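## Task

Pull the foam block out from beneath the workbench and place it inside the steel box. The box must end up resting flat on the workbench top, entirely within its edges. Neither robot may tip over or be left leaning, or the task fails. The result only counts if it stays put without a robot supporting it. At the end, open the grippers and back the robots away.

## Robot and tools

Two simulated mobile robots work together. stretch (Hello Robot Stretch 3) has one arm on a lift mast; the arm reaches out to the robot's right, so moving the gripper forward means driving the base. Its base is 0.33 m long, 0.34 m wide, and turns about a point 0.05 m behind its front edge. rby (Rainbow RB-Y1) has two arms, a head and a folding torso (squat, shift, pitch, yaw) on a base 0.66 m long and 0.58 m wide whose front is 0.10 m ahead of its wheel axle. A brief nudge to a loose object can happen at random.

Frames: each robot reports in its own base frame (origin on the floor between the drive wheels, x forward, y left, z up) and odometry frame (the base frame at scene start). Where the robots are relative to each other is only visible from images, lidar_m and the depth grids. stretch hand_pose marks the closed-fingertip point; rby left_hand/right_hand mark the midpoint between the pads (fingers along -z, closing along x), printed position less exact at long reach.

Tool execute_actions: argument actions is a list holding one action or none (empty just reports state and images). An action is an object keyed by robot name, "stretch" and/or "rby"; their motions start together. Optional cameras: list of names (rby_head_camera, rby_left_wrist_camera, rby_right_wrist_camera, stretch_head_camera, stretch_nav_camera, stretch_wrist_camera, or all); omitted/null means all, [] means none.
- base (either robot): exactly one of translate_m (metres, relative drive from the current spot, forward positive; stretch -1 to 1, rby -3 to 3) or rotate_rad (radians, relative turn, left/counter-clockwise positive, -3.2 to 3.2). No sideways motion.
- joints: absolute targets by name. stretch: lift_m 0 to 1.1, arm_m 0 to 0.52 (extension), wrist_yaw_rad -1.345 to 4.42 (3.0 folds over base), wrist_pitch_rad -1.57 to 0.451 (negative tips fingers down), wrist_roll_rad -2.911 to 2.911, gripper_m -0.089 to 0.179 (larger is wider; real gap slightly smaller), head_pan_rad -3.953 to 1.73 (-1.57 looks along arm), head_tilt_rad -1.53 to 0.419. rby: torso_squat_rad 0 to 1.2, torso_shift_rad -0.3 to 0.6, torso_pitch_rad -0.2 to 1.4, torso_yaw_rad -1.5 to 1.5; per arm (prefix left_/right_): shoulder_pitch ±2.356 (negative raises forward), shoulder_roll 0 to 3.141 left / -3.141 to 0 right (outward), shoulder_yaw ±2.094, elbow -2.617 to 0.01, forearm_roll ±3.141, wrist_pitch -1.57 to 1.919, hand_roll ±2.705, gripper_m 0 to 0.1 (clear opening); head_pan_rad ±0.523, head_tilt_rad -0.35 to 1.57. Torso combos also limit: squat+shift<=1.52; squat-shift+pitch<=1.57; shift+0.5pitch-0.4squat<=0.7; shift+0.3pitch-0.5squat<=0.39.
- stretch contact_limits: {"arm_m": effort percent 1 to 100}; the arm halts when its effort hits that.
- rby speeds: translate_m 0.05 to 0.4 m/s, rotate_rad 0.1 to 1.509 rad/s; min_time_s 0.1 to 8 sets the shortest duration of arm/head moves. Base moves needing over 8.667 s are refused.
Unknown keys or out-of-range values reject the whole call. Joints or bases you omit may still be pushing toward earlier targets. Each action is capped at 15 s. After a reported stop, remaining calls in that reply are skipped.

wait: seconds 0 to 10; nothing new commanded. zoom_image: camera plus region [x0, y0, x1, y1] in pixels of its latest full image, at most 504 by 504. finished_scene: scene number; irreversible, and the goal must already hold.

Results: base_status and joint_status give each motion's outcome: done, off_target (stopped short, maybe still pushing), contact_stop, time_out, torque_fault, limit_stop_at_<name>, stopped_with_arm, not_followed (an arm collision check held back targets; read the cause line). on_its_own covers uncommanded parts; "held at" is a target, not a position. motor_effort is percent of max with peak in brackets, noisy with fixed bias. stretch lidar_m: 12 distances in 30-degree sectors counter-clockwise from straight ahead, in a plane 0.17 m up, '-' for nothing. wrist_depth_mm (45 to 1000) and head_depth_mm (280 to 4000, sideways image) are 7x7 median depth grids. base_tilt in degrees shows leaning; turned_by_wheels/turned_by_imu show rotation. Odometry counts wheel slip as motion. rby also reports motor temperatures per arm joint.

Gripping: stretch, command gripper_m below the object width; release with at least 0.02 above the touch value. rby, command at least 0.005 m under the width (off_target is then normal). Neither reading proves a hold; check images.

stretch cautions: fold/unfold the wrist only with lift_m 0.32 to 0.95, wrist_pitch_rad -0.4, roll near 0; keep pitch -0.5 or lower if yaw below -0.4. Fast driving needs lift_m under 0.30, arm_m under 0.03, wrist_yaw_rad over 2.54. A push with the gripper above about 0.45 m, driving while holding something fixed, or snagging furniture can tip it; undo in small steps, free the gripper, lower lift to about 0.2. Arm and lift go slack after contact_stop. Wrist servos cut out for 10 s after sustained strain.

rby cautions: a stop in one arm or the torso stops its whole group; back off arms first, then torso, in a separate action. The base keeps pushing into furniture; the bent leg may extend past the base front. Arm load rating is 3 kg; weight far forward tips it. Exceeding a joint load limit freezes rby 10 s; motors at 80 °C brake the arm (warning from 65 °C).

Avoid: robots pressing into each other (bases touching then driving more), rby's arms hitting each other, drops, slams, hard pushes, tipping. When carrying together, unequal base travel strains hands.

Each tool is called after "Emit:" as name([rows], argument=value, ...), one row to a line, values as JSON.

## Session

Emit:
execute_actions(actions=[])

Scene clock: 0.00 s.
Motor temperatures (°C, as the motors report them): left_arm=[27 27 26 25 36 33 33] | right_arm=[28 28 28 33 28 32 30]
stretch.base_odometry: x=+0.000 y=+0.000 heading=+0.000 (m, m, rad; stretch's odometry frame)
stretch.turned_by_wheels: +0.000 (rad since the last result)
stretch.turned_by_imu: +0.000 (rad since the last result)
stretch.base_tilt: forward=+1.1 right=-2.4 (deg)
stretch.lidar_m: 1.10 1.73 1.32 2.80 2.57 2.83 2.27 4.04 2.31 1.85 1.84 2.03
stretch.head_depth_mm: 2095 2145 2168 2194 2209 2224 2071 / 1998 2043 2057 2081 2104 2120 2069 / 1915 1950 1976 1993 1993 2010 1994 / 1853 1860 1879 1898 1912 1917 1912 / 1787 1796 1804 1818 1820 1139 1358 / 1710 1716 1730 1741 1738 1141 1421 / 1646 1657 1664 1677 1678 1149 1361
stretch.base_status: not commanded
stretch.joint_positions: lift_m=+0.403 arm_m=-0.002 wrist_yaw_rad=+3.038 wrist_pitch_rad=-0.487 wrist_roll_rad=+0.018 gripper_m=+0.037 head_pan_rad=-0.007 head_tilt_rad=+0.005
stretch.joint_status: not commanded
stretch.motor_effort: left_wheel=-1 right_wheel=+0 lift_m=+20 arm_m=+0 wrist_yaw_rad=+0 wrist_pitch_rad=+4 wrist_roll_rad=+0 gripper_m=+0 head_pan_rad=+0 head_tilt_rad=+3 (%)
stretch.hand_pose: x=+0.0011 y=+0.0715 z=+0.4002 quat_wxyz=(+0.207, +0.700, +0.133, +0.670) (m; stretch's base frame)
stretch.wrist_depth_mm: - - - - - - - / - - - - - - - / 858 888 921 916 961 - - / 730 720 732 772 838 833 864 / 619 633 - 662 688 713 727 / 544 571 - 594 582 615 629 / 488 - - - 530 549 547
rby.base_odometry: x=+0.000 y=+0.000 heading=+0.000 (m, m, rad; rby's odometry frame)
rby.base_status: not commanded
rby.joint_positions: torso_squat_rad=+0.350 torso_shift_rad=-0.001 torso_pitch_rad=-0.002 torso_yaw_rad=+0.000 left_shoulder_pitch_rad=+0.031 left_shoulder_roll_rad=+0.023 left_shoulder_yaw_rad=+0.040 left_elbow_rad=-0.252 left_forearm_roll_rad=+0.021 left_wrist_pitch_rad=-0.015 left_hand_roll_rad=-0.042 left_gripper_m=+0.099 right_shoulder_pitch_rad=+0.002 right_shoulder_roll_rad=-0.031 right_shoulder_yaw_rad=-0.038 right_elbow_rad=-0.187 right_forearm_roll_rad=-0.031 right_wrist_pitch_rad=-0.016 right_hand_roll_rad=-0.056 right_gripper_m=+0.100 head_pan_rad=+0.000 head_tilt_rad=+0.400
rby.joint_status: not commanded
rby.chest: x=-0.2295 y=+0.0004 z=+1.2474 quat_wxyz=(+1.000, +0.000, -0.001, +0.000) (m; rby's base frame)
rby.left_hand: x=-0.1253 y=+0.2445 z=+0.5706 quat_wxyz=(+0.993, +0.017, -0.119, +0.013) (m; rby's base frame)
rby.right_hand: x=-0.1349 y=-0.2470 z=+0.5688 quat_wxyz=(+0.993, -0.013, -0.102, -0.061) (m; rby's base frame)
pictures: rby_head_camera, rby_left_wrist_camera, rby_right_wrist_camera, stretch_head_camera (sideways: a quarter turn clockwise sets it upright), stretch_nav_camera (sideways: a quarter turn counterclockwise sets it upright), stretch_wrist_camera
Images, in order (width x height): rby_head_camera 896x504, rby_left_wrist_camera 644x364, rby_right_wrist_camera 644x364, stretch_head_camera 896x504, stretch_nav_camera 672x504, stretch_wrist_camera 644x364.

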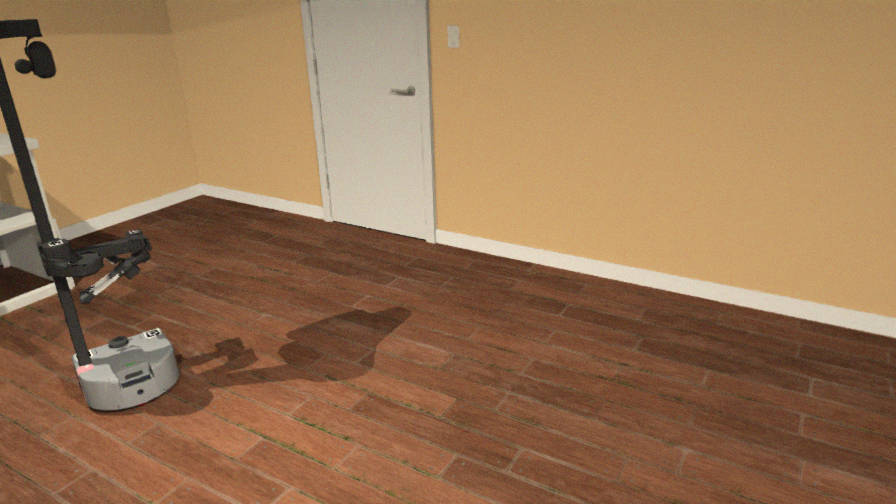

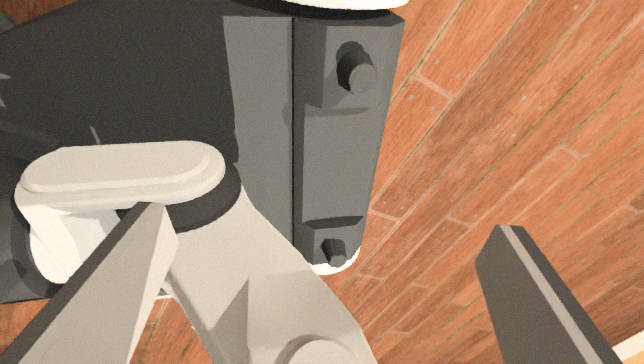

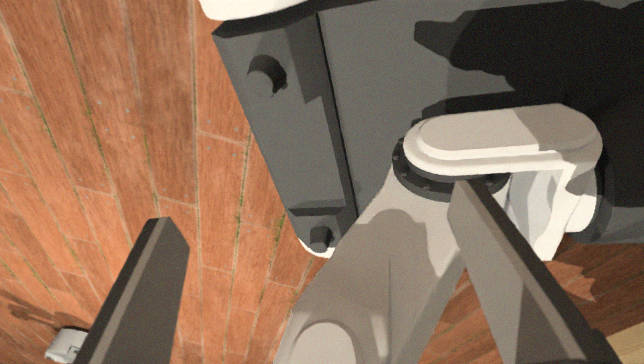

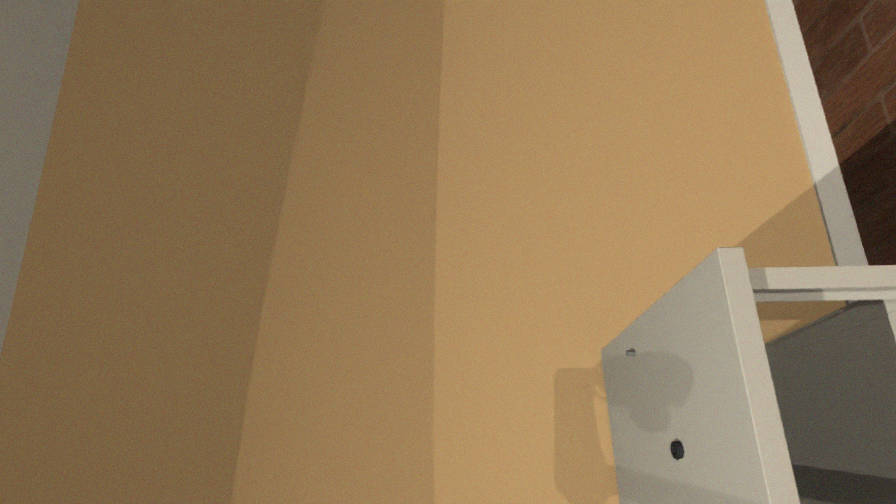

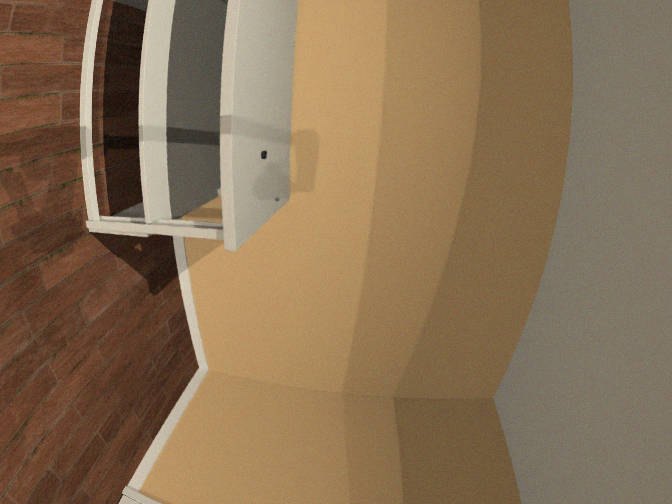

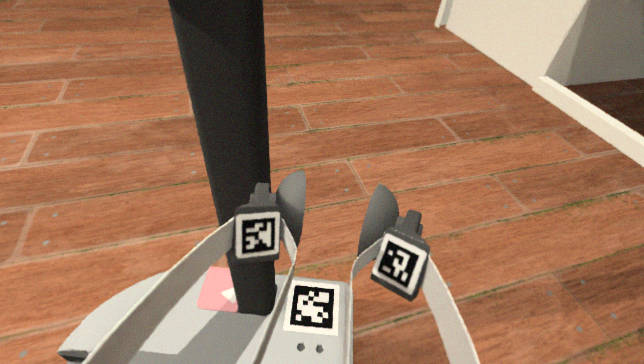

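Emit:
execute_actions([
  {"stretch":{"joints":{"head_pan_rad":0.5,"head_tilt_rad":-0.6}},"rby":{"base":{"rotate_rad":0.9},"joints":{"head_tilt_rad":0.45}}},
], cameras=["rby_head_camera","stretch_head_camera","stretch_nav_camera"])

Scene clock: 3.93 s.
Motor temperatures (°C, as the motors report them): left_arm=[27 27 26 25 36 33 33] | right_arm=[28 28 28 33 28 32 30]
stretch.base_odometry: x=+0.000 y=+0.000 heading=+0.000 (m, m, rad; stretch's odometry frame)
stretch.turned_by_wheels: +0.000 (rad since the last result)
stretch.turned_by_imu: +0.000 (rad since the last result)
stretch.base_tilt: forward=+1.2 right=-2.4 (deg)
stretch.lidar_m: 1.10 1.74 1.32 2.80 2.57 2.83 2.37 4.03 2.31 1.85 1.83 2.03
stretch.head_depth_mm: 1486 1569 1177 1439 1545 1402 1201 / 1500 1580 1182 1443 1713 1407 1210 / 1513 1605 1185 1453 1710 1413 1203 / 1527 1622 1189 1505 1704 1406 1208 / 1551 1644 1194 1514 1710 1413 1210 / 1566 1671 1267 1516 1715 1422 1209 / 1586 1684 1279 1575 1647 1419 1215
stretch.base_status: not commanded
stretch.joint_positions: lift_m=+0.403 arm_m=-0.002 wrist_yaw_rad=+3.038 wrist_pitch_rad=-0.487 wrist_roll_rad=+0.018 gripper_m=+0.037 head_pan_rad=+0.493 head_tilt_rad=-0.592
stretch.joint_status: all done
stretch.motor_effort: left_wheel=+0(1) right_wheel=+0(0) lift_m=+20(20) arm_m=+0(0) wrist_yaw_rad=+1(0) wrist_pitch_rad=+3(4) wrist_roll_rad=+0(1) gripper_m=+1(0) head_pan_rad=+4(42) head_tilt_rad=-5(47) (%)
stretch.hand_pose: x=+0.0011 y=+0.0715 z=+0.4002 quat_wxyz=(+0.207, +0.700, +0.133, +0.670) (m; stretch's base frame)
stretch.wrist_depth_mm: - - - - - - - / - - - - - - - / 841 875 890 948 977 - - / 706 718 750 797 804 817 851 / 615 626 - 651 693 697 716 / 532 560 - 601 577 616 631 / 487 - - - 521 537 551
rby.base_odometry: x=+0.000 y=+0.000 heading=+0.899 (m, m, rad; rby's odometry frame)
rby.base_status: done
rby.joint_positions: torso_squat_rad=+0.350 torso_shift_rad=-0.001 torso_pitch_rad=-0.002 torso_yaw_rad=+0.000 left_shoulder_pitch_rad=+0.031 left_shoulder_roll_rad=+0.023 left_shoulder_yaw_rad=+0.040 left_elbow_rad=-0.252 left_forearm_roll_rad=+0.021 left_wrist_pitch_rad=-0.015 left_hand_roll_rad=-0.042 left_gripper_m=+0.099 right_shoulder_pitch_rad=+0.002 right_shoulder_roll_rad=-0.031 right_shoulder_yaw_rad=-0.038 right_elbow_rad=-0.187 right_forearm_roll_rad=-0.031 right_wrist_pitch_rad=-0.016 right_hand_roll_rad=-0.056 right_gripper_m=+0.100 head_pan_rad=+0.000 head_tilt_rad=+0.450
rby.joint_status: all done
rby.chest: x=-0.2295 y=+0.0003 z=+1.2474 quat_wxyz=(+1.000, +0.000, -0.001, +0.000) (m; rby's base frame)
rby.left_hand: x=-0.1253 y=+0.2445 z=+0.5706 quat_wxyz=(+0.993, +0.017, -0.119, +0.013) (m; rby's base frame)
rby.right_hand: x=-0.1349 y=-0.2470 z=+0.5687 quat_wxyz=(+0.993, -0.013, -0.102, -0.061) (m; rby's base frame)
pictures: rby_head_camera, stretch_head_camera (sideways: a quarter turn clockwise sets it upright), stretch_nav_camera (sideways: a quarter turn counterclockwise sets it upright)
Images, in order (width x height): rby_head_camera 896x504, stretch_head_camera 896x504, stretch_nav_camera 672x504.

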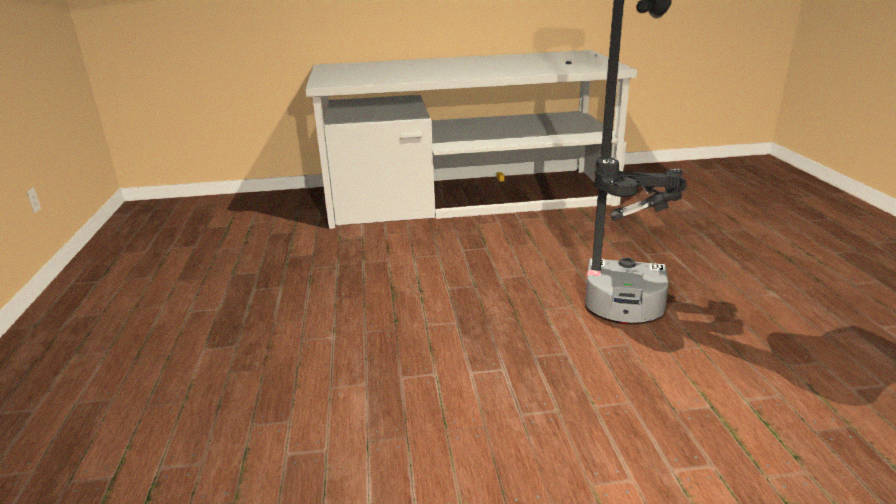

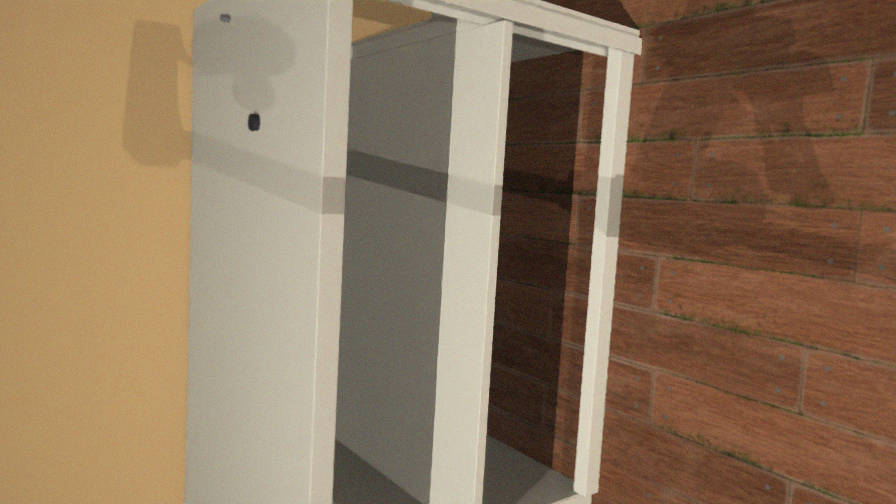

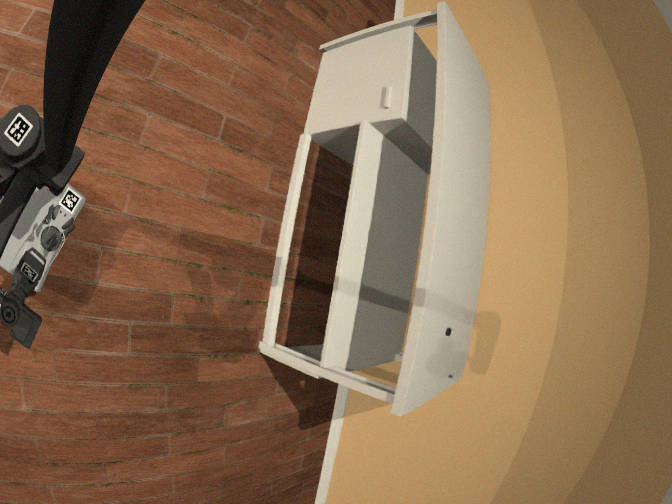

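Emit:
execute_actions([
  {"stretch":{"joints":{"head_pan_rad":-2.6,"head_tilt_rad":-0.4}},"rby":{"base":{"rotate_rad":1.3},"joints":{"head_tilt_rad":0.55}}},
], cameras=["rby_head_camera","stretch_head_camera","stretch_nav_camera"])

Emit:
execute_actions([
  {"stretch":{"joints":{"head_pan_rad":-3.8,"head_tilt_rad":-0.5}}},
], cameras=["stretch_nav_camera"])

Scene clock: 8.27 s.
Motor temperatures (°C, as the motors report them): left_arm=[27 27 26 25 36 33 33] | right_arm=[28 28 28 33 28 32 30]
stretch.base_odometry: x=+0.000 y=+0.000 heading=+0.000 (m, m, rad; stretch's odometry frame)
stretch.turned_by_wheels: +0.000 (rad since the last result)
stretch.turned_by_imu: +0.000 (rad since the last result)
stretch.base_tilt: forward=+1.1 right=-2.5 (deg)
stretch.lidar_m: 1.10 1.73 1.32 2.80 2.56 2.84 2.21 4.03 2.32 1.85 1.84 2.03
stretch.head_depth_mm: 3366 3598 3918 2925 2076 1620 1328 / 3410 3696 3954 2937 2087 1620 1333 / 3445 3741 - 2945 2087 1623 1338 / 3547 3855 - 2948 2085 1630 1341 / 3577 3955 - 2942 2096 1634 1342 / 3664 3952 - 2974 2099 1637 1350 / 3551 3633 3722 2974 2117 1648 1345
stretch.base_status: not commanded
stretch.joint_positions: lift_m=+0.403 arm_m=-0.002 wrist_yaw_rad=+3.038 wrist_pitch_rad=-0.487 wrist_roll_rad=+0.018 gripper_m=+0.037 head_pan_rad=-2.593 head_tilt_rad=-0.409
stretch.joint_status: all done
stretch.motor_effort: left_wheel=+0(0) right_wheel=+0(0) lift_m=+20(21) arm_m=+0(0) wrist_yaw_rad=+0(0) wrist_pitch_rad=+4(4) wrist_roll_rad=+0(0) gripper_m=+1(1) head_pan_rad=-5(53) head_tilt_rad=+6(30) (%)
stretch.hand_pose: x=+0.0011 y=+0.0715 z=+0.4002 quat_wxyz=(+0.207, +0.700, +0.133, +0.670) (m; stretch's base frame)
stretch.wrist_depth_mm: - - - - - - - / - - - - - - - / 833 847 893 934 974 - 994 / 705 738 736 790 829 828 844 / 603 620 - 663 690 698 720 / 544 574 - 597 569 614 622 / 497 - - - 524 544 553
rby.base_odometry: x=+0.000 y=+0.000 heading=+2.199 (m, m, rad; rby's odometry frame)
rby.base_status: done
rby.joint_positions: torso_squat_rad=+0.350 torso_shift_rad=-0.001 torso_pitch_rad=-0.002 torso_yaw_rad=+0.000 left_shoulder_pitch_rad=+0.031 left_shoulder_roll_rad=+0.023 left_shoulder_yaw_rad=+0.040 left_elbow_rad=-0.252 left_forearm_roll_rad=+0.021 left_wrist_pitch_rad=-0.015 left_hand_roll_rad=-0.042 left_gripper_m=+0.099 right_shoulder_pitch_rad=+0.002 right_shoulder_roll_rad=-0.031 right_shoulder_yaw_rad=-0.038 right_elbow_rad=-0.187 right_forearm_roll_rad=-0.031 right_wrist_pitch_rad=-0.016 right_hand_roll_rad=-0.056 right_gripper_m=+0.100 head_pan_rad=+0.000 head_tilt_rad=+0.550
rby.joint_status: all done
rby.chest: x=-0.2295 y=+0.0003 z=+1.2474 quat_wxyz=(+1.000, +0.000, -0.001, +0.000) (m; rby's base frame)
rby.left_hand: x=-0.1253 y=+0.2445 z=+0.5706 quat_wxyz=(+0.993, +0.017, -0.119, +0.013) (m; rby's base frame)
rby.right_hand: x=-0.1349 y=-0.2470 z=+0.5687 quat_wxyz=(+0.993, -0.013, -0.102, -0.061) (m; rby's base frame)
pictures: rby_head_camera, stretch_head_camera (sideways: a quarter turn clockwise sets it upright), stretch_nav_camera (sideways: a quarter turn counterclockwise sets it upright)
Images, in order (width x height): rby_head_camera 896x504, stretch_head_camera 896x504, stretch_nav_camera 672x504.

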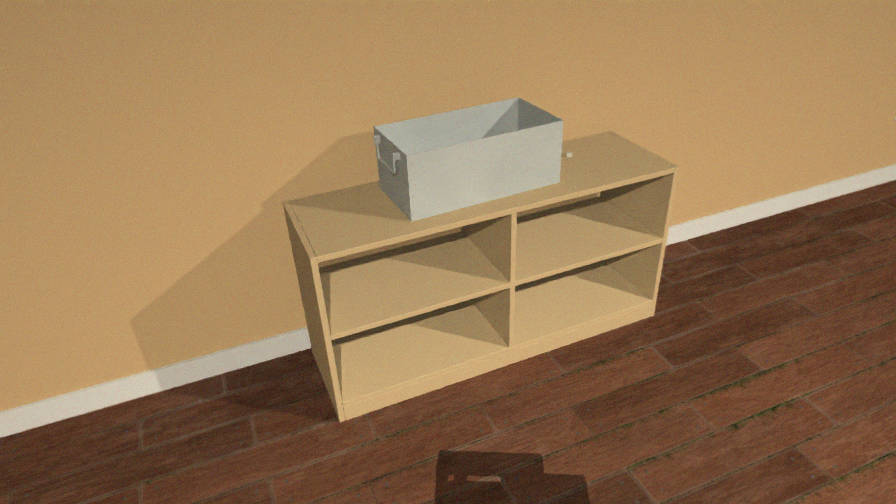

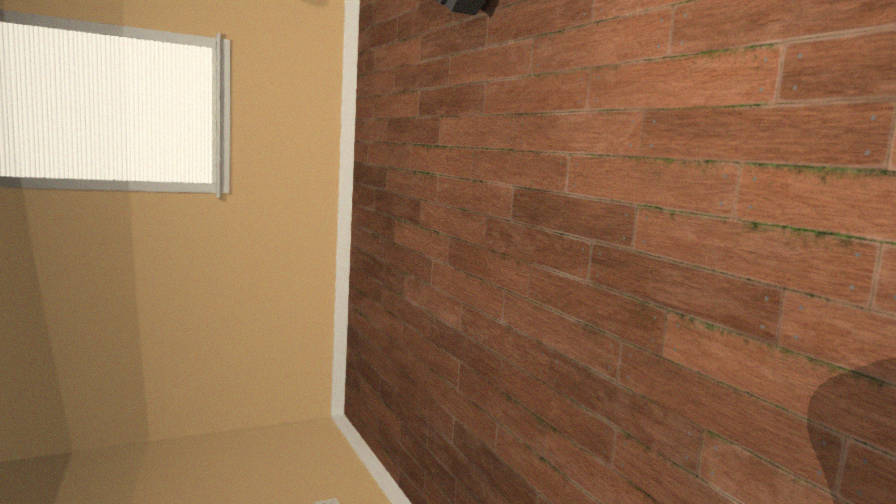

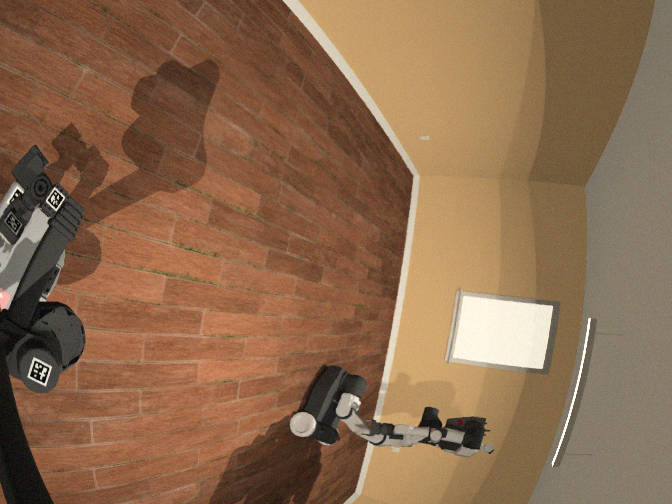

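Scene clock: 9.43 s.
Motor temperatures (°C, as the motors report them): left_arm=[27 27 26 25 36 33 33] | right_arm=[28 28 28 33 28 32 30]
stretch.base_odometry: x=+0.000 y=+0.000 heading=+0.000 (m, m, rad; stretch's odometry frame)
stretch.turned_by_wheels: +0.000 (rad since the last result)
stretch.turned_by_imu: +0.000 (rad since the last result)
stretch.base_tilt: forward=+1.2 right=-2.4 (deg)
stretch.lidar_m: 1.10 1.73 1.32 2.81 2.56 2.83 2.21 4.05 2.31 1.85 1.84 2.04
stretch.head_depth_mm: 2357 2554 2804 2627 - - - / 2493 2680 2875 2489 1883 1508 1294 / 2608 2781 2989 2491 1886 1514 1266 / 2777 2857 3083 2516 1896 1517 1271 / 2943 3146 3325 2515 1893 1524 1270 / 3126 3467 3531 2523 1907 1523 1272 / 3357 3743 3787 2530 1905 1527 1273
stretch.base_status: not commanded
stretch.joint_positions: lift_m=+0.403 arm_m=-0.002 wrist_yaw_rad=+3.038 wrist_pitch_rad=-0.487 wrist_roll_rad=+0.018 gripper_m=+0.037 head_pan_rad=-3.793 head_tilt_rad=-0.493
stretch.joint_status: all done
stretch.motor_effort: left_wheel=+0(0) right_wheel=+0(0) lift_m=+20(20) arm_m=+0(0) wrist_yaw_rad=+0(1) wrist_pitch_rad=+4(4) wrist_roll_rad=+0(0) gripper_m=+1(0) head_pan_rad=-5(51) head_tilt_rad=-4(19) (%)
stretch.hand_pose: x=+0.0011 y=+0.0715 z=+0.4002 quat_wxyz=(+0.207, +0.700, +0.133, +0.670) (m; stretch's base frame)
stretch.wrist_depth_mm: - - - - - - - / - - - - - - - / 824 873 914 921 967 980 - / 712 742 743 771 818 837 857 / 613 633 - 669 708 695 719 / 538 569 - 607 570 612 624 / 485 - - - 529 537 554
rby.base_odometry: x=+0.000 y=+0.000 heading=+2.199 (m, m, rad; rby's odometry frame)
rby.base_status: not commanded
rby.joint_positions: torso_squat_rad=+0.350 torso_shift_rad=-0.001 torso_pitch_rad=-0.002 torso_yaw_rad=+0.000 left_shoulder_pitch_rad=+0.031 left_shoulder_roll_rad=+0.023 left_shoulder_yaw_rad=+0.040 left_elbow_rad=-0.252 left_forearm_roll_rad=+0.021 left_wrist_pitch_rad=-0.015 left_hand_roll_rad=-0.042 left_gripper_m=+0.099 right_shoulder_pitch_rad=+0.002 right_shoulder_roll_rad=-0.031 right_shoulder_yaw_rad=-0.038 right_elbow_rad=-0.187 right_forearm_roll_rad=-0.031 right_wrist_pitch_rad=-0.016 right_hand_roll_rad=-0.056 right_gripper_m=+0.100 head_pan_rad=+0.000 head_tilt_rad=+0.550
rby.joint_status: not commanded
rby.chest: x=-0.2295 y=+0.0003 z=+1.2474 quat_wxyz=(+1.000, +0.000, -0.001, +0.000) (m; rby's base frame)
rby.left_hand: x=-0.1253 y=+0.2445 z=+0.5706 quat_wxyz=(+0.993, +0.017, -0.119, +0.013) (m; rby's base frame)
rby.right_hand: x=-0.1349 y=-0.2470 z=+0.5687 quat_wxyz=(+0.993, -0.013, -0.102, -0.061) (m; rby's base frame)
pictures: stretch_nav_camera (sideways: a quarter turn counterclockwise sets it upright)
Images, in order (width x height): stretch_nav_camera 672x504.

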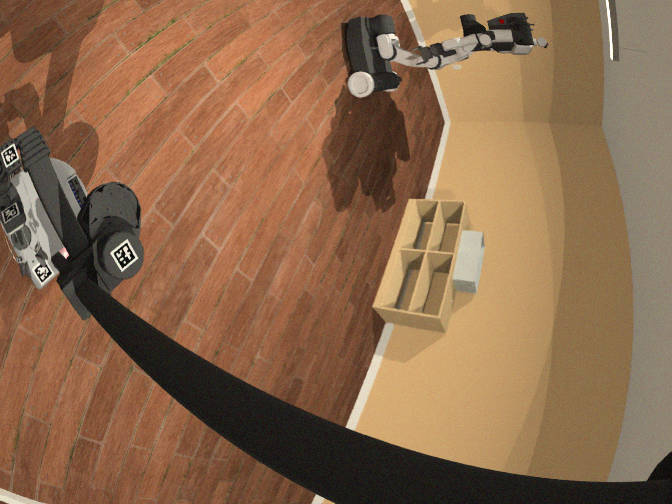

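Emit:
execute_actions([
  {"stretch":{"base":{"rotate_rad":0.79},"joints":{"lift_m":0.26,"head_pan_rad":-0.8,"head_tilt_rad":-0.8}},"rby":{"base":{"rotate_rad":-0.62},"joints":{"left_shoulder_roll_rad":0.15,"right_shoulder_roll_rad":-0.15}}},
], cameras=[])

Emit:
execute_actions([
  {"stretch":{"base":{"translate_m":0.7}},"rby":{"base":{"translate_m":0.95}}},
], cameras=[])

Emit:
execute_actions([
  {"stretch":{"base":{"rotate_rad":1.14},"joints":{"head_pan_rad":-1.57,"head_tilt_rad":-0.9}},"rby":{"base":{"rotate_rad":1.068},"joints":{"head_tilt_rad":0.7}}},
], cameras=["rby_head_camera","stretch_head_camera","stretch_nav_camera"])

Scene clock: 19.10 s.
Motor temperatures (°C, as the motors report them): left_arm=[27 27 26 25 36 33 33] | right_arm=[28 28 28 33 28 32 30]
stretch.base_odometry: x=+0.000 y=+0.000 heading=+0.790 (m, m, rad; stretch's odometry frame)
stretch.turned_by_wheels: +0.790 (rad since the last result)
stretch.turned_by_imu: +0.781 (rad since the last result)
stretch.base_tilt: forward=+1.1 right=-2.4 (deg)
stretch.lidar_m: 1.32 1.40 2.78 2.56 2.24 2.29 2.98 1.99 1.83 1.86 1.93 1.10
stretch.head_depth_mm: 1977 2312 2088 1712 1460 1269 1125 / 1892 2204 2096 1728 1461 1270 1127 / 1800 2091 2085 1717 1461 1273 1122 / 1729 1991 2029 1651 1468 1271 1129 / 1598 1102 1422 1690 1466 1269 1132 / 1329 1094 1413 1728 1464 1273 1129 / 1327 1050 1411 1696 1466 1274 1133
stretch.base_status: done
stretch.joint_positions: lift_m=+0.260 arm_m=-0.002 wrist_yaw_rad=+3.038 wrist_pitch_rad=-0.487 wrist_roll_rad=+0.018 gripper_m=+0.037 head_pan_rad=-0.807 head_tilt_rad=-0.790
stretch.joint_status: all done
stretch.motor_effort: left_wheel=-3(8) right_wheel=+4(11) lift_m=+14(20) arm_m=+0(0) wrist_yaw_rad=+0(1) wrist_pitch_rad=+4(4) wrist_roll_rad=+1(1) gripper_m=+1(1) head_pan_rad=+4(53) head_tilt_rad=-6(36) (%)
stretch.hand_pose: x=+0.0011 y=+0.0714 z=+0.2578 quat_wxyz=(+0.207, +0.700, +0.133, +0.670) (m; stretch's base frame)
stretch.wrist_depth_mm: 968 992 - - - - - / 749 783 - 834 883 912 975 / 602 622 649 674 693 735 770 / 517 539 - 559 593 609 620 / - - - - 511 509 526 / - - - - 424 450 452 / - - - - 384 393 399
rby.base_odometry: x=+0.000 y=+0.000 heading=+1.580 (m, m, rad; rby's odometry frame)
rby.base_status: done
rby.joint_positions: torso_squat_rad=+0.350 torso_shift_rad=-0.001 torso_pitch_rad=-0.002 torso_yaw_rad=+0.000 left_shoulder_pitch_rad=+0.031 left_shoulder_roll_rad=+0.150 left_shoulder_yaw_rad=+0.040 left_elbow_rad=-0.252 left_forearm_roll_rad=+0.021 left_wrist_pitch_rad=-0.015 left_hand_roll_rad=-0.042 left_gripper_m=+0.099 right_shoulder_pitch_rad=+0.002 right_shoulder_roll_rad=-0.150 right_shoulder_yaw_rad=-0.038 right_elbow_rad=-0.187 right_forearm_roll_rad=-0.031 right_wrist_pitch_rad=-0.016 right_hand_roll_rad=-0.056 right_gripper_m=+0.100 head_pan_rad=+0.000 head_tilt_rad=+0.550
rby.joint_status: all done
rby.chest: x=-0.2295 y=+0.0004 z=+1.2474 quat_wxyz=(+1.000, +0.000, -0.001, +0.000) (m; rby's base frame)
rby.left_hand: x=-0.1261 y=+0.3396 z=+0.5796 quat_wxyz=(+0.990, +0.079, -0.119, +0.003) (m; rby's base frame)
rby.right_hand: x=-0.1349 y=-0.3366 z=+0.5773 quat_wxyz=(+0.990, -0.072, -0.106, -0.054) (m; rby's base frame)
pictures: none
No camera images: the call's "cameras" was empty. Leave "cameras" out to get every camera's image.

Scene clock: 23.13 s.
Motor temperatures (°C, as the motors report them): left_arm=[27 27 26 25 36 33 33] | right_arm=[28 28 28 33 28 32 30]
stretch.base_odometry: x=+0.493 y=+0.497 heading=+0.790 (m, m, rad; stretch's odometry frame)
stretch.turned_by_wheels: +0.000 (rad since the last result)
stretch.turned_by_imu: -0.001 (rad since the last result)
stretch.base_tilt: forward=+1.2 right=-2.4 (deg)
stretch.lidar_m: 0.75 0.65 1.14 2.53 2.11 2.41 3.44 2.27 2.11 0.74 0.84 1.09
stretch.head_depth_mm: 1253 949 747 1068 1213 1268 1125 / 1186 955 750 669 1043 1275 1125 / 1130 956 751 640 998 1246 1126 / 1095 960 752 619 980 1223 1126 / 1053 962 754 620 960 1178 1130 / 1011 962 755 621 921 906 1131 / 976 965 755 622 565 887 1114
stretch.base_status: done
stretch.joint_positions: lift_m=+0.260 arm_m=-0.002 wrist_yaw_rad=+3.038 wrist_pitch_rad=-0.487 wrist_roll_rad=+0.018 gripper_m=+0.037 head_pan_rad=-0.807 head_tilt_rad=-0.790
stretch.joint_status: not commanded
stretch.motor_effort: left_wheel=-3(7) right_wheel=+4(12) lift_m=+14(14) arm_m=+0(0) wrist_yaw_rad=+1(0) wrist_pitch_rad=+4(4) wrist_roll_rad=+0(0) gripper_m=+0(1) head_pan_rad=+4(4) head_tilt_rad=-6(6) (%)
stretch.hand_pose: x=+0.0011 y=+0.0714 z=+0.2578 quat_wxyz=(+0.207, +0.700, +0.133, +0.670) (m; stretch's base frame)
stretch.wrist_depth_mm: 963 - - - - - - / 733 782 - 831 847 939 963 / 599 618 663 672 703 724 778 / 512 541 - 568 577 591 636 / - - - - 504 513 530 / - - - - 420 446 453 / - - - - 379 393 400
rby.base_odometry: x=-0.008 y=+0.950 heading=+1.579 (m, m, rad; rby's odometry frame)
rby.base_status: done
rby.joint_positions: torso_squat_rad=+0.350 torso_shift_rad=-0.001 torso_pitch_rad=-0.002 torso_yaw_rad=+0.000 left_shoulder_pitch_rad=+0.031 left_shoulder_roll_rad=+0.150 left_shoulder_yaw_rad=+0.040 left_elbow_rad=-0.252 left_forearm_roll_rad=+0.021 left_wrist_pitch_rad=-0.015 left_hand_roll_rad=-0.042 left_gripper_m=+0.099 right_shoulder_pitch_rad=+0.002 right_shoulder_roll_rad=-0.150 right_shoulder_yaw_rad=-0.038 right_elbow_rad=-0.187 right_forearm_roll_rad=-0.031 right_wrist_pitch_rad=-0.016 right_hand_roll_rad=-0.056 right_gripper_m=+0.100 head_pan_rad=+0.000 head_tilt_rad=+0.550
rby.joint_status: not commanded
rby.chest: x=-0.2295 y=+0.0004 z=+1.2474 quat_wxyz=(+1.000, +0.000, -0.001, +0.000) (m; rby's base frame)
rby.left_hand: x=-0.1260 y=+0.3396 z=+0.5796 quat_wxyz=(+0.990, +0.079, -0.119, +0.003) (m; rby's base frame)
rby.right_hand: x=-0.1348 y=-0.3366 z=+0.5773 quat_wxyz=(+0.990, -0.072, -0.106, -0.054) (m; rby's base frame)
pictures: none
No camera images: the call's "cameras" was empty. Leave "cameras" out to get every camera's image.

Scene clock: 26.43 s.
Motor temperatures (°C, as the motors report them): left_arm=[27 27 26 25 36 33 33] | right_arm=[28 28 28 33 28 32 30]
stretch.base_odometry: x=+0.493 y=+0.497 heading=+1.930 (m, m, rad; stretch's odometry frame)
stretch.turned_by_wheels: +1.140 (rad since the last result)
stretch.turned_by_imu: +1.126 (rad since the last result)
stretch.base_tilt: forward=+1.1 right=-2.5 (deg)
stretch.lidar_m: 2.50 2.58 2.03 4.66 3.06 2.21 2.11 0.74 0.92 1.09 0.68 0.65
stretch.head_depth_mm: 988 791 659 600 972 1227 1108 / 993 793 659 602 974 1229 1138 / 995 795 660 603 960 1233 - / 990 796 663 604 960 1224 - / 988 798 663 605 959 1221 1107 / 988 801 665 604 962 1228 1109 / 983 800 666 603 963 1227 1114
stretch.base_status: done
stretch.joint_positions: lift_m=+0.260 arm_m=-0.002 wrist_yaw_rad=+3.038 wrist_pitch_rad=-0.487 wrist_roll_rad=+0.018 gripper_m=+0.037 head_pan_rad=-1.563 head_tilt_rad=-0.889
stretch.joint_status: all done
stretch.motor_effort: left_wheel=-3(11) right_wheel=+4(13) lift_m=+14(14) arm_m=+0(0) wrist_yaw_rad=+0(1) wrist_pitch_rad=+4(4) wrist_roll_rad=+0(0) gripper_m=+1(0) head_pan_rad=-4(50) head_tilt_rad=-7(23) (%)
stretch.hand_pose: x=+0.0011 y=+0.0714 z=+0.2578 quat_wxyz=(+0.207, +0.700, +0.133, +0.670) (m; stretch's base frame)
stretch.wrist_depth_mm: 928 991 - - - - - / 715 765 - 821 886 959 972 / 600 620 651 674 686 738 749 / 514 541 - 574 579 590 630 / - - - - 506 512 531 / - - - - 421 445 445 / - - - - 381 390 398
rby.base_odometry: x=-0.008 y=+0.949 heading=+2.646 (m, m, rad; rby's odometry frame)
rby.base_status: done
rby.joint_positions: torso_squat_rad=+0.350 torso_shift_rad=-0.001 torso_pitch_rad=-0.002 torso_yaw_rad=+0.000 left_shoulder_pitch_rad=+0.031 left_shoulder_roll_rad=+0.150 left_shoulder_yaw_rad=+0.040 left_elbow_rad=-0.252 left_forearm_roll_rad=+0.021 left_wrist_pitch_rad=-0.015 left_hand_roll_rad=-0.042 left_gripper_m=+0.099 right_shoulder_pitch_rad=+0.002 right_shoulder_roll_rad=-0.150 right_shoulder_yaw_rad=-0.038 right_elbow_rad=-0.187 right_forearm_roll_rad=-0.031 right_wrist_pitch_rad=-0.016 right_hand_roll_rad=-0.056 right_gripper_m=+0.100 head_pan_rad=+0.000 head_tilt_rad=+0.700
rby.joint_status: all done
rby.chest: x=-0.2295 y=+0.0003 z=+1.2474 quat_wxyz=(+1.000, +0.000, -0.001, +0.000) (m; rby's base frame)
rby.left_hand: x=-0.1260 y=+0.3396 z=+0.5796 quat_wxyz=(+0.990, +0.079, -0.119, +0.003) (m; rby's base frame)
rby.right_hand: x=-0.1349 y=-0.3366 z=+0.5773 quat_wxyz=(+0.990, -0.072, -0.106, -0.054) (m; rby's base frame)
pictures: rby_head_camera, stretch_head_camera (sideways: a quarter turn clockwise sets it upright), stretch_nav_camera (sideways: a quarter turn counterclockwise sets it upright)
Images, in order (width x height): rby_head_camera 896x504, stretch_head_camera 896x504, stretch_nav_camera 672x504.

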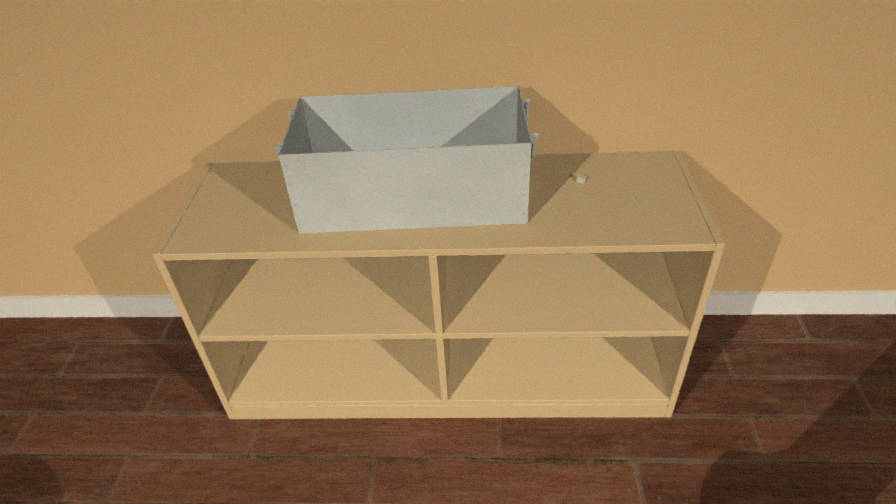

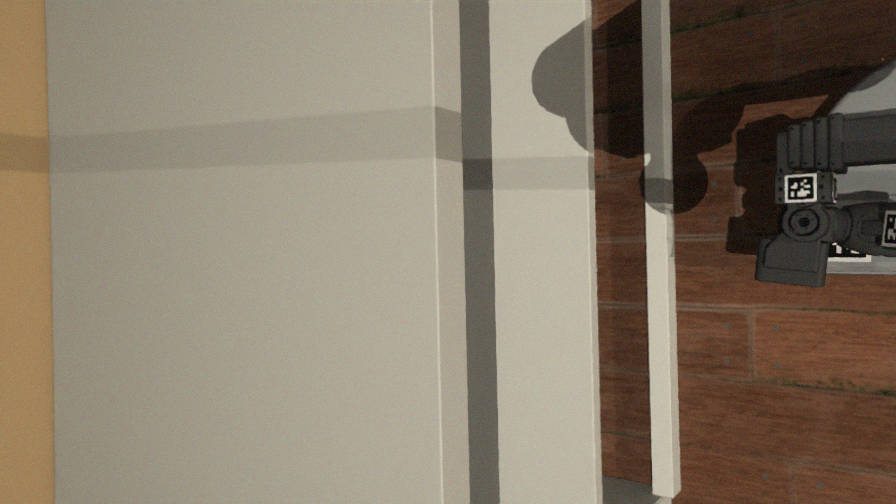

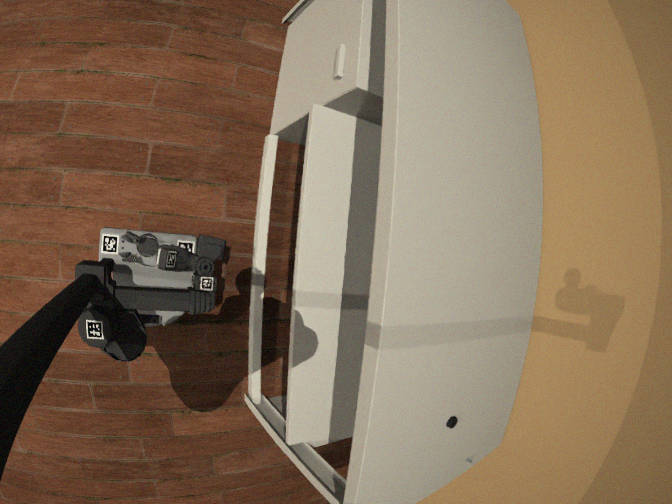

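Emit:
zoom_image(camera="rby_head_camera", region=[260,70,560,240])

Emit:
execute_actions([
  {"stretch":{"base":{"rotate_rad":-0.6}},"rby":{"base":{"rotate_rad":0.07}, "joints":{"torso_squat_rad":0.9,"torso_pitch_rad":0.0,"left_shoulder_roll_rad":0.4,"right_shoulder_roll_rad":-0.4,"left_shoulder_pitch_rad":0,"right_shoulder_pitch_rad":0,"left_elbow_rad":-1.5,"right_elbow_rad":-1.5,"head_tilt_rad":0.4}}},
], cameras=[])

Emit:
execute_actions([
  {"stretch":{"base":{"translate_m":0.26}},"rby":{"base":{"translate_m":0.3}}},
], cameras=["rby_head_camera","rby_left_wrist_camera","rby_right_wrist_camera"])

Region (260, 70, 560, 240) of rby_head_camera's 896x504 image, scaled by 1.680, with more detail than that image has; it fills the top 286 rows of this view, and the rest is white.

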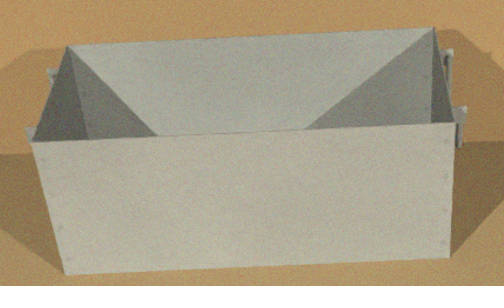

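Scene clock: 33.27 s.
Motor temperatures (°C, as the motors report them): left_arm=[27 27 26 25 36 33 33] | right_arm=[28 28 28 33 28 32 30]
stretch.base_odometry: x=+0.493 y=+0.497 heading=+1.330 (m, m, rad; stretch's odometry frame)
stretch.turned_by_wheels: -0.600 (rad since the last result)
stretch.turned_by_imu: -0.593 (rad since the last result)
stretch.base_tilt: forward=+1.3 right=-2.4 (deg)
stretch.lidar_m: 0.65 2.50 2.54 2.00 2.00 3.35 2.26 2.12 0.74 0.86 1.09 0.74
stretch.head_depth_mm: 1663 792 979 1585 1382 1230 1101 / 1504 794 973 1125 1387 1230 1139 / 1309 795 683 1077 1357 1228 - / 1000 797 662 1039 1319 1232 - / 1000 798 663 996 977 1221 1109 / 1001 798 665 593 925 1206 1111 / 998 801 665 569 929 1175 1109
stretch.base_status: done
stretch.joint_positions: lift_m=+0.260 arm_m=-0.002 wrist_yaw_rad=+3.038 wrist_pitch_rad=-0.487 wrist_roll_rad=+0.018 gripper_m=+0.037 head_pan_rad=-1.563 head_tilt_rad=-0.889
stretch.joint_status: not commanded
stretch.motor_effort: left_wheel=+3(12) right_wheel=-4(10) lift_m=+14(14) arm_m=-1(0) wrist_yaw_rad=+0(0) wrist_pitch_rad=+4(4) wrist_roll_rad=+1(1) gripper_m=+0(1) head_pan_rad=-4(4) head_tilt_rad=-7(8) (%)
stretch.hand_pose: x=+0.0011 y=+0.0714 z=+0.2578 quat_wxyz=(+0.207, +0.700, +0.133, +0.670) (m; stretch's base frame)
stretch.wrist_depth_mm: 958 968 - - - - - / 729 763 - 852 882 943 - / 599 627 657 674 696 745 751 / 516 537 - 565 590 609 621 / - - - - 503 516 517 / - - - - 417 439 457 / - - - - 383 393 402
rby.base_odometry: x=-0.008 y=+0.949 heading=+2.716 (m, m, rad; rby's odometry frame)
rby.base_status: done
rby.joint_positions: torso_squat_rad=+0.900 torso_shift_rad=-0.001 torso_pitch_rad=+0.000 torso_yaw_rad=+0.000 left_shoulder_pitch_rad=+0.000 left_shoulder_roll_rad=+0.400 left_shoulder_yaw_rad=+0.040 left_elbow_rad=-1.500 left_forearm_roll_rad=+0.021 left_wrist_pitch_rad=-0.015 left_hand_roll_rad=-0.042 left_gripper_m=+0.099 right_shoulder_pitch_rad=+0.000 right_shoulder_roll_rad=-0.400 right_shoulder_yaw_rad=-0.038 right_elbow_rad=-1.500 right_forearm_roll_rad=-0.031 right_wrist_pitch_rad=-0.016 right_hand_roll_rad=-0.056 right_gripper_m=+0.100 head_pan_rad=+0.000 head_tilt_rad=+0.400
rby.joint_status: all done
rby.chest: x=-0.2286 y=+0.0002 z=+1.0250 quat_wxyz=(+1.000, +0.000, +0.000, +0.000) (m; rby's base frame)
rby.left_hand: x=+0.2854 y=+0.3709 z=+0.8022 quat_wxyz=(+0.708, +0.165, -0.675, -0.130) (m; rby's base frame)
rby.right_hand: x=+0.2856 y=-0.3692 z=+0.8017 quat_wxyz=(+0.714, -0.128, -0.683, +0.092) (m; rby's base frame)
pictures: none
No camera images: the call's "cameras" was empty. Leave "cameras" out to get every camera's image.

Scene clock: 35.97 s.
Motor temperatures (°C, as the motors report them): left_arm=[27 27 26 25 36 33 33] | right_arm=[28 28 28 33 28 32 30]
stretch.base_odometry: x=+0.555 y=+0.750 heading=+1.330 (m, m, rad; stretch's odometry frame)
stretch.turned_by_wheels: +0.000 (rad since the last result)
stretch.turned_by_imu: +0.000 (rad since the last result)
stretch.base_tilt: forward=+1.2 right=-2.5 (deg)
stretch.lidar_m: 0.39 0.85 2.32 2.19 2.20 3.69 2.49 2.34 0.87 1.01 0.94 0.41
stretch.head_depth_mm: 991 792 659 1013 1362 1227 1109 / 991 794 660 595 1285 1232 1138 / 994 796 660 566 942 1219 - / 997 797 662 565 878 1189 - / 978 798 663 566 513 862 1105 / 945 799 663 567 496 809 1079 / 906 802 663 568 496 477 1026
stretch.base_status: done
stretch.joint_positions: lift_m=+0.260 arm_m=-0.002 wrist_yaw_rad=+3.038 wrist_pitch_rad=-0.487 wrist_roll_rad=+0.018 gripper_m=+0.037 head_pan_rad=-1.564 head_tilt_rad=-0.889
stretch.joint_status: not commanded
stretch.motor_effort: left_wheel=+4(13) right_wheel=-4(9) lift_m=+14(14) arm_m=+0(0) wrist_yaw_rad=+0(0) wrist_pitch_rad=+4(4) wrist_roll_rad=+0(0) gripper_m=+1(1) head_pan_rad=-3(4) head_tilt_rad=-6(8) (%)
stretch.hand_pose: x=+0.0011 y=+0.0714 z=+0.2578 quat_wxyz=(+0.207, +0.700, +0.133, +0.670) (m; stretch's base frame)
stretch.wrist_depth_mm: 918 962 - - - - - / 729 750 - 835 897 928 976 / 588 625 634 669 714 718 765 / 510 545 - 572 585 585 609 / - - - - 504 508 518 / - - - - 422 441 453 / - - - - 381 398 405
rby.base_odometry: x=-0.281 y=+1.073 heading=+2.716 (m, m, rad; rby's odometry frame)
rby.base_status: done
rby.joint_positions: torso_squat_rad=+0.900 torso_shift_rad=-0.001 torso_pitch_rad=+0.000 torso_yaw_rad=+0.000 left_shoulder_pitch_rad=+0.000 left_shoulder_roll_rad=+0.400 left_shoulder_yaw_rad=+0.040 left_elbow_rad=-1.500 left_forearm_roll_rad=+0.021 left_wrist_pitch_rad=-0.015 left_hand_roll_rad=-0.042 left_gripper_m=+0.099 right_shoulder_pitch_rad=+0.000 right_shoulder_roll_rad=-0.400 right_shoulder_yaw_rad=-0.038 right_elbow_rad=-1.500 right_forearm_roll_rad=-0.031 right_wrist_pitch_rad=-0.016 right_hand_roll_rad=-0.056 right_gripper_m=+0.100 head_pan_rad=+0.000 head_tilt_rad=+0.400
rby.joint_status: not commanded
rby.chest: x=-0.2285 y=+0.0002 z=+1.0251 quat_wxyz=(+1.000, +0.000, +0.000, +0.000) (m; rby's base frame)
rby.left_hand: x=+0.2854 y=+0.3709 z=+0.8021 quat_wxyz=(+0.708, +0.165, -0.674, -0.130) (m; rby's base frame)
rby.right_hand: x=+0.2857 y=-0.3692 z=+0.8016 quat_wxyz=(+0.714, -0.128, -0.683, +0.092) (m; rby's base frame)
pictures: rby_head_camera, rby_left_wrist_camera, rby_right_wrist_camera
Images, in order (width x height): rby_head_camera 896x504, rby_left_wrist_camera 644x364, rby_right_wrist_camera 644x364.

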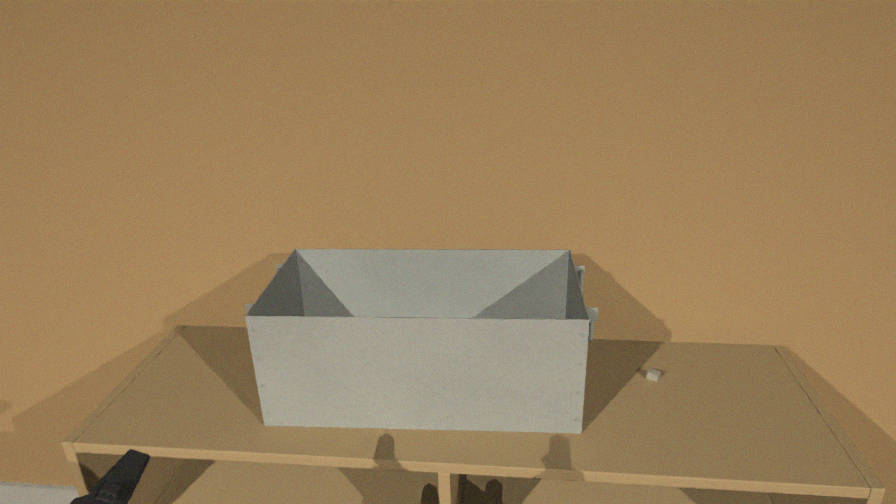

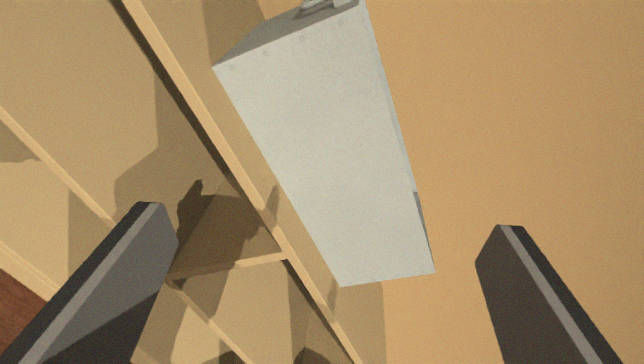

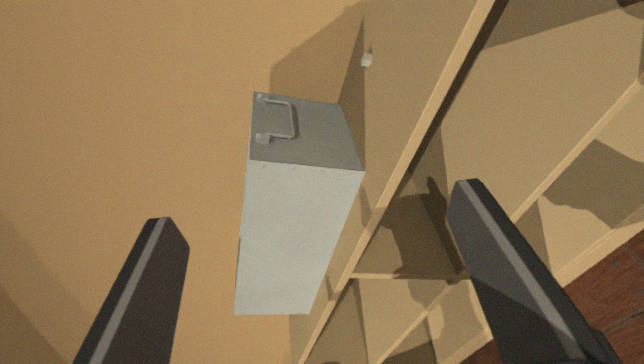

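Emit:
zoom_image(camera="rby_right_wrist_camera", region=[230,70,380,190])

Emit:
execute_actions([
  {"stretch":{"base":{"rotate_rad":0.6},"joints":{"lift_m":0.33,"wrist_pitch_rad":-0.4,"gripper_m":0.12}},"rby":{"joints":{"left_forearm_roll_rad":0.6,"left_wrist_pitch_rad":-0.7,"left_hand_roll_rad":0.4,"right_hand_roll_rad":-0.4,"right_forearm_roll_rad":-0.6,"right_wrist_pitch_rad":-0.7,"left_shoulder_roll_rad":0.7,"right_shoulder_roll_rad":-0.7}}},
], cameras=["rby_left_wrist_camera","rby_right_wrist_camera"])

Region (230, 70, 380, 190) of rby_right_wrist_camera's 644x364 image, scaled by 3.360, with more detail than that image has; it fills the top 403 rows of this view, and the rest is white.

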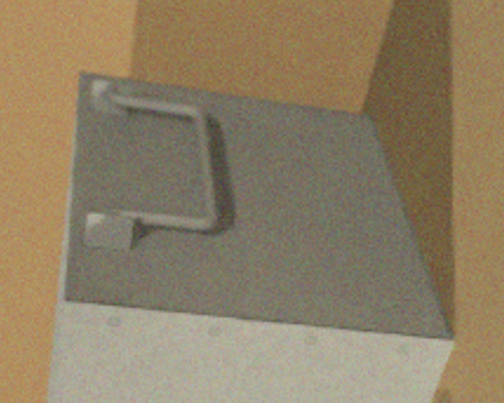

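Scene clock: 44.70 s.
Motor temperatures (°C, as the motors report them): left_arm=[27 27 26 26 36 33 33] | right_arm=[28 28 28 34 28 32 30]
stretch.base_odometry: x=+0.555 y=+0.750 heading=+1.930 (m, m, rad; stretch's odometry frame)
stretch.turned_by_wheels: +0.600 (rad since the last result)
stretch.turned_by_imu: +0.592 (rad since the last result)
stretch.base_tilt: forward=+1.1 right=-2.4 (deg)
stretch.lidar_m: 2.29 2.36 2.18 4.83 3.39 2.43 2.33 0.88 0.99 0.94 0.39 0.41
stretch.head_depth_mm: 899 792 659 563 511 1143 1109 / 897 794 660 565 511 1141 1140 / 898 795 662 565 511 861 - / 899 797 662 565 509 861 - / 906 797 663 566 506 861 1109 / 904 797 663 567 504 864 1109 / 903 799 665 568 504 913 1114
stretch.base_status: done
stretch.joint_positions: lift_m=+0.330 arm_m=-0.002 wrist_yaw_rad=+3.038 wrist_pitch_rad=-0.423 wrist_roll_rad=+0.018 gripper_m=+0.120 head_pan_rad=-1.564 head_tilt_rad=-0.889
stretch.joint_status: all done
stretch.motor_effort: left_wheel=-4(11) right_wheel=+4(11) lift_m=+26(34) arm_m=+0(0) wrist_yaw_rad=+0(1) wrist_pitch_rad=+6(7) wrist_roll_rad=+0(1) gripper_m=+1(82) head_pan_rad=-4(3) head_tilt_rad=-8(7) (%)
stretch.hand_pose: x=+0.0020 y=+0.0799 z=+0.3411 quat_wxyz=(+0.186, +0.704, +0.111, +0.677) (m; stretch's base frame)
stretch.wrist_depth_mm: - - - - - - - / 990 - - - - - - / 793 814 - 915 923 - - / 655 665 - 736 778 801 811 / 551 574 580 614 629 667 676 / 496 - - 546 545 581 577 / - - - - 476 489 495
rby.base_odometry: x=-0.281 y=+1.073 heading=+2.716 (m, m, rad; rby's odometry frame)
rby.base_status: not commanded
rby.joint_positions: torso_squat_rad=+0.900 torso_shift_rad=-0.001 torso_pitch_rad=+0.000 torso_yaw_rad=+0.000 left_shoulder_pitch_rad=+0.000 left_shoulder_roll_rad=+0.700 left_shoulder_yaw_rad=+0.040 left_elbow_rad=-1.500 left_forearm_roll_rad=+0.600 left_wrist_pitch_rad=-0.700 left_hand_roll_rad=+0.400 left_gripper_m=+0.099 right_shoulder_pitch_rad=+0.000 right_shoulder_roll_rad=-0.700 right_shoulder_yaw_rad=-0.038 right_elbow_rad=-1.500 right_forearm_roll_rad=-0.600 right_wrist_pitch_rad=-0.700 right_hand_roll_rad=-0.400 right_gripper_m=+0.100 head_pan_rad=+0.000 head_tilt_rad=+0.400
rby.joint_status: all done
rby.chest: x=-0.2285 y=+0.0002 z=+1.0251 quat_wxyz=(+1.000, +0.000, +0.000, +0.000) (m; rby's base frame)
rby.left_hand: x=+0.2364 y=+0.4374 z=+1.0068 quat_wxyz=(+0.433, -0.125, -0.891, +0.058) (m; rby's base frame)
rby.right_hand: x=+0.2369 y=-0.4361 z=+1.0057 quat_wxyz=(+0.433, +0.126, -0.891, -0.058) (m; rby's base frame)
pictures: rby_left_wrist_camera, rby_right_wrist_camera
Images, in order (width x height): rby_left_wrist_camera 644x364, rby_right_wrist_camera 644x364.

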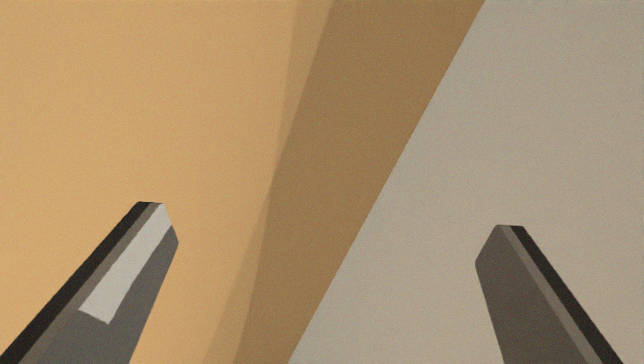

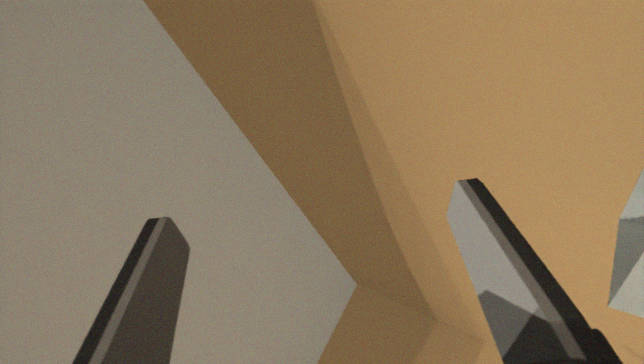

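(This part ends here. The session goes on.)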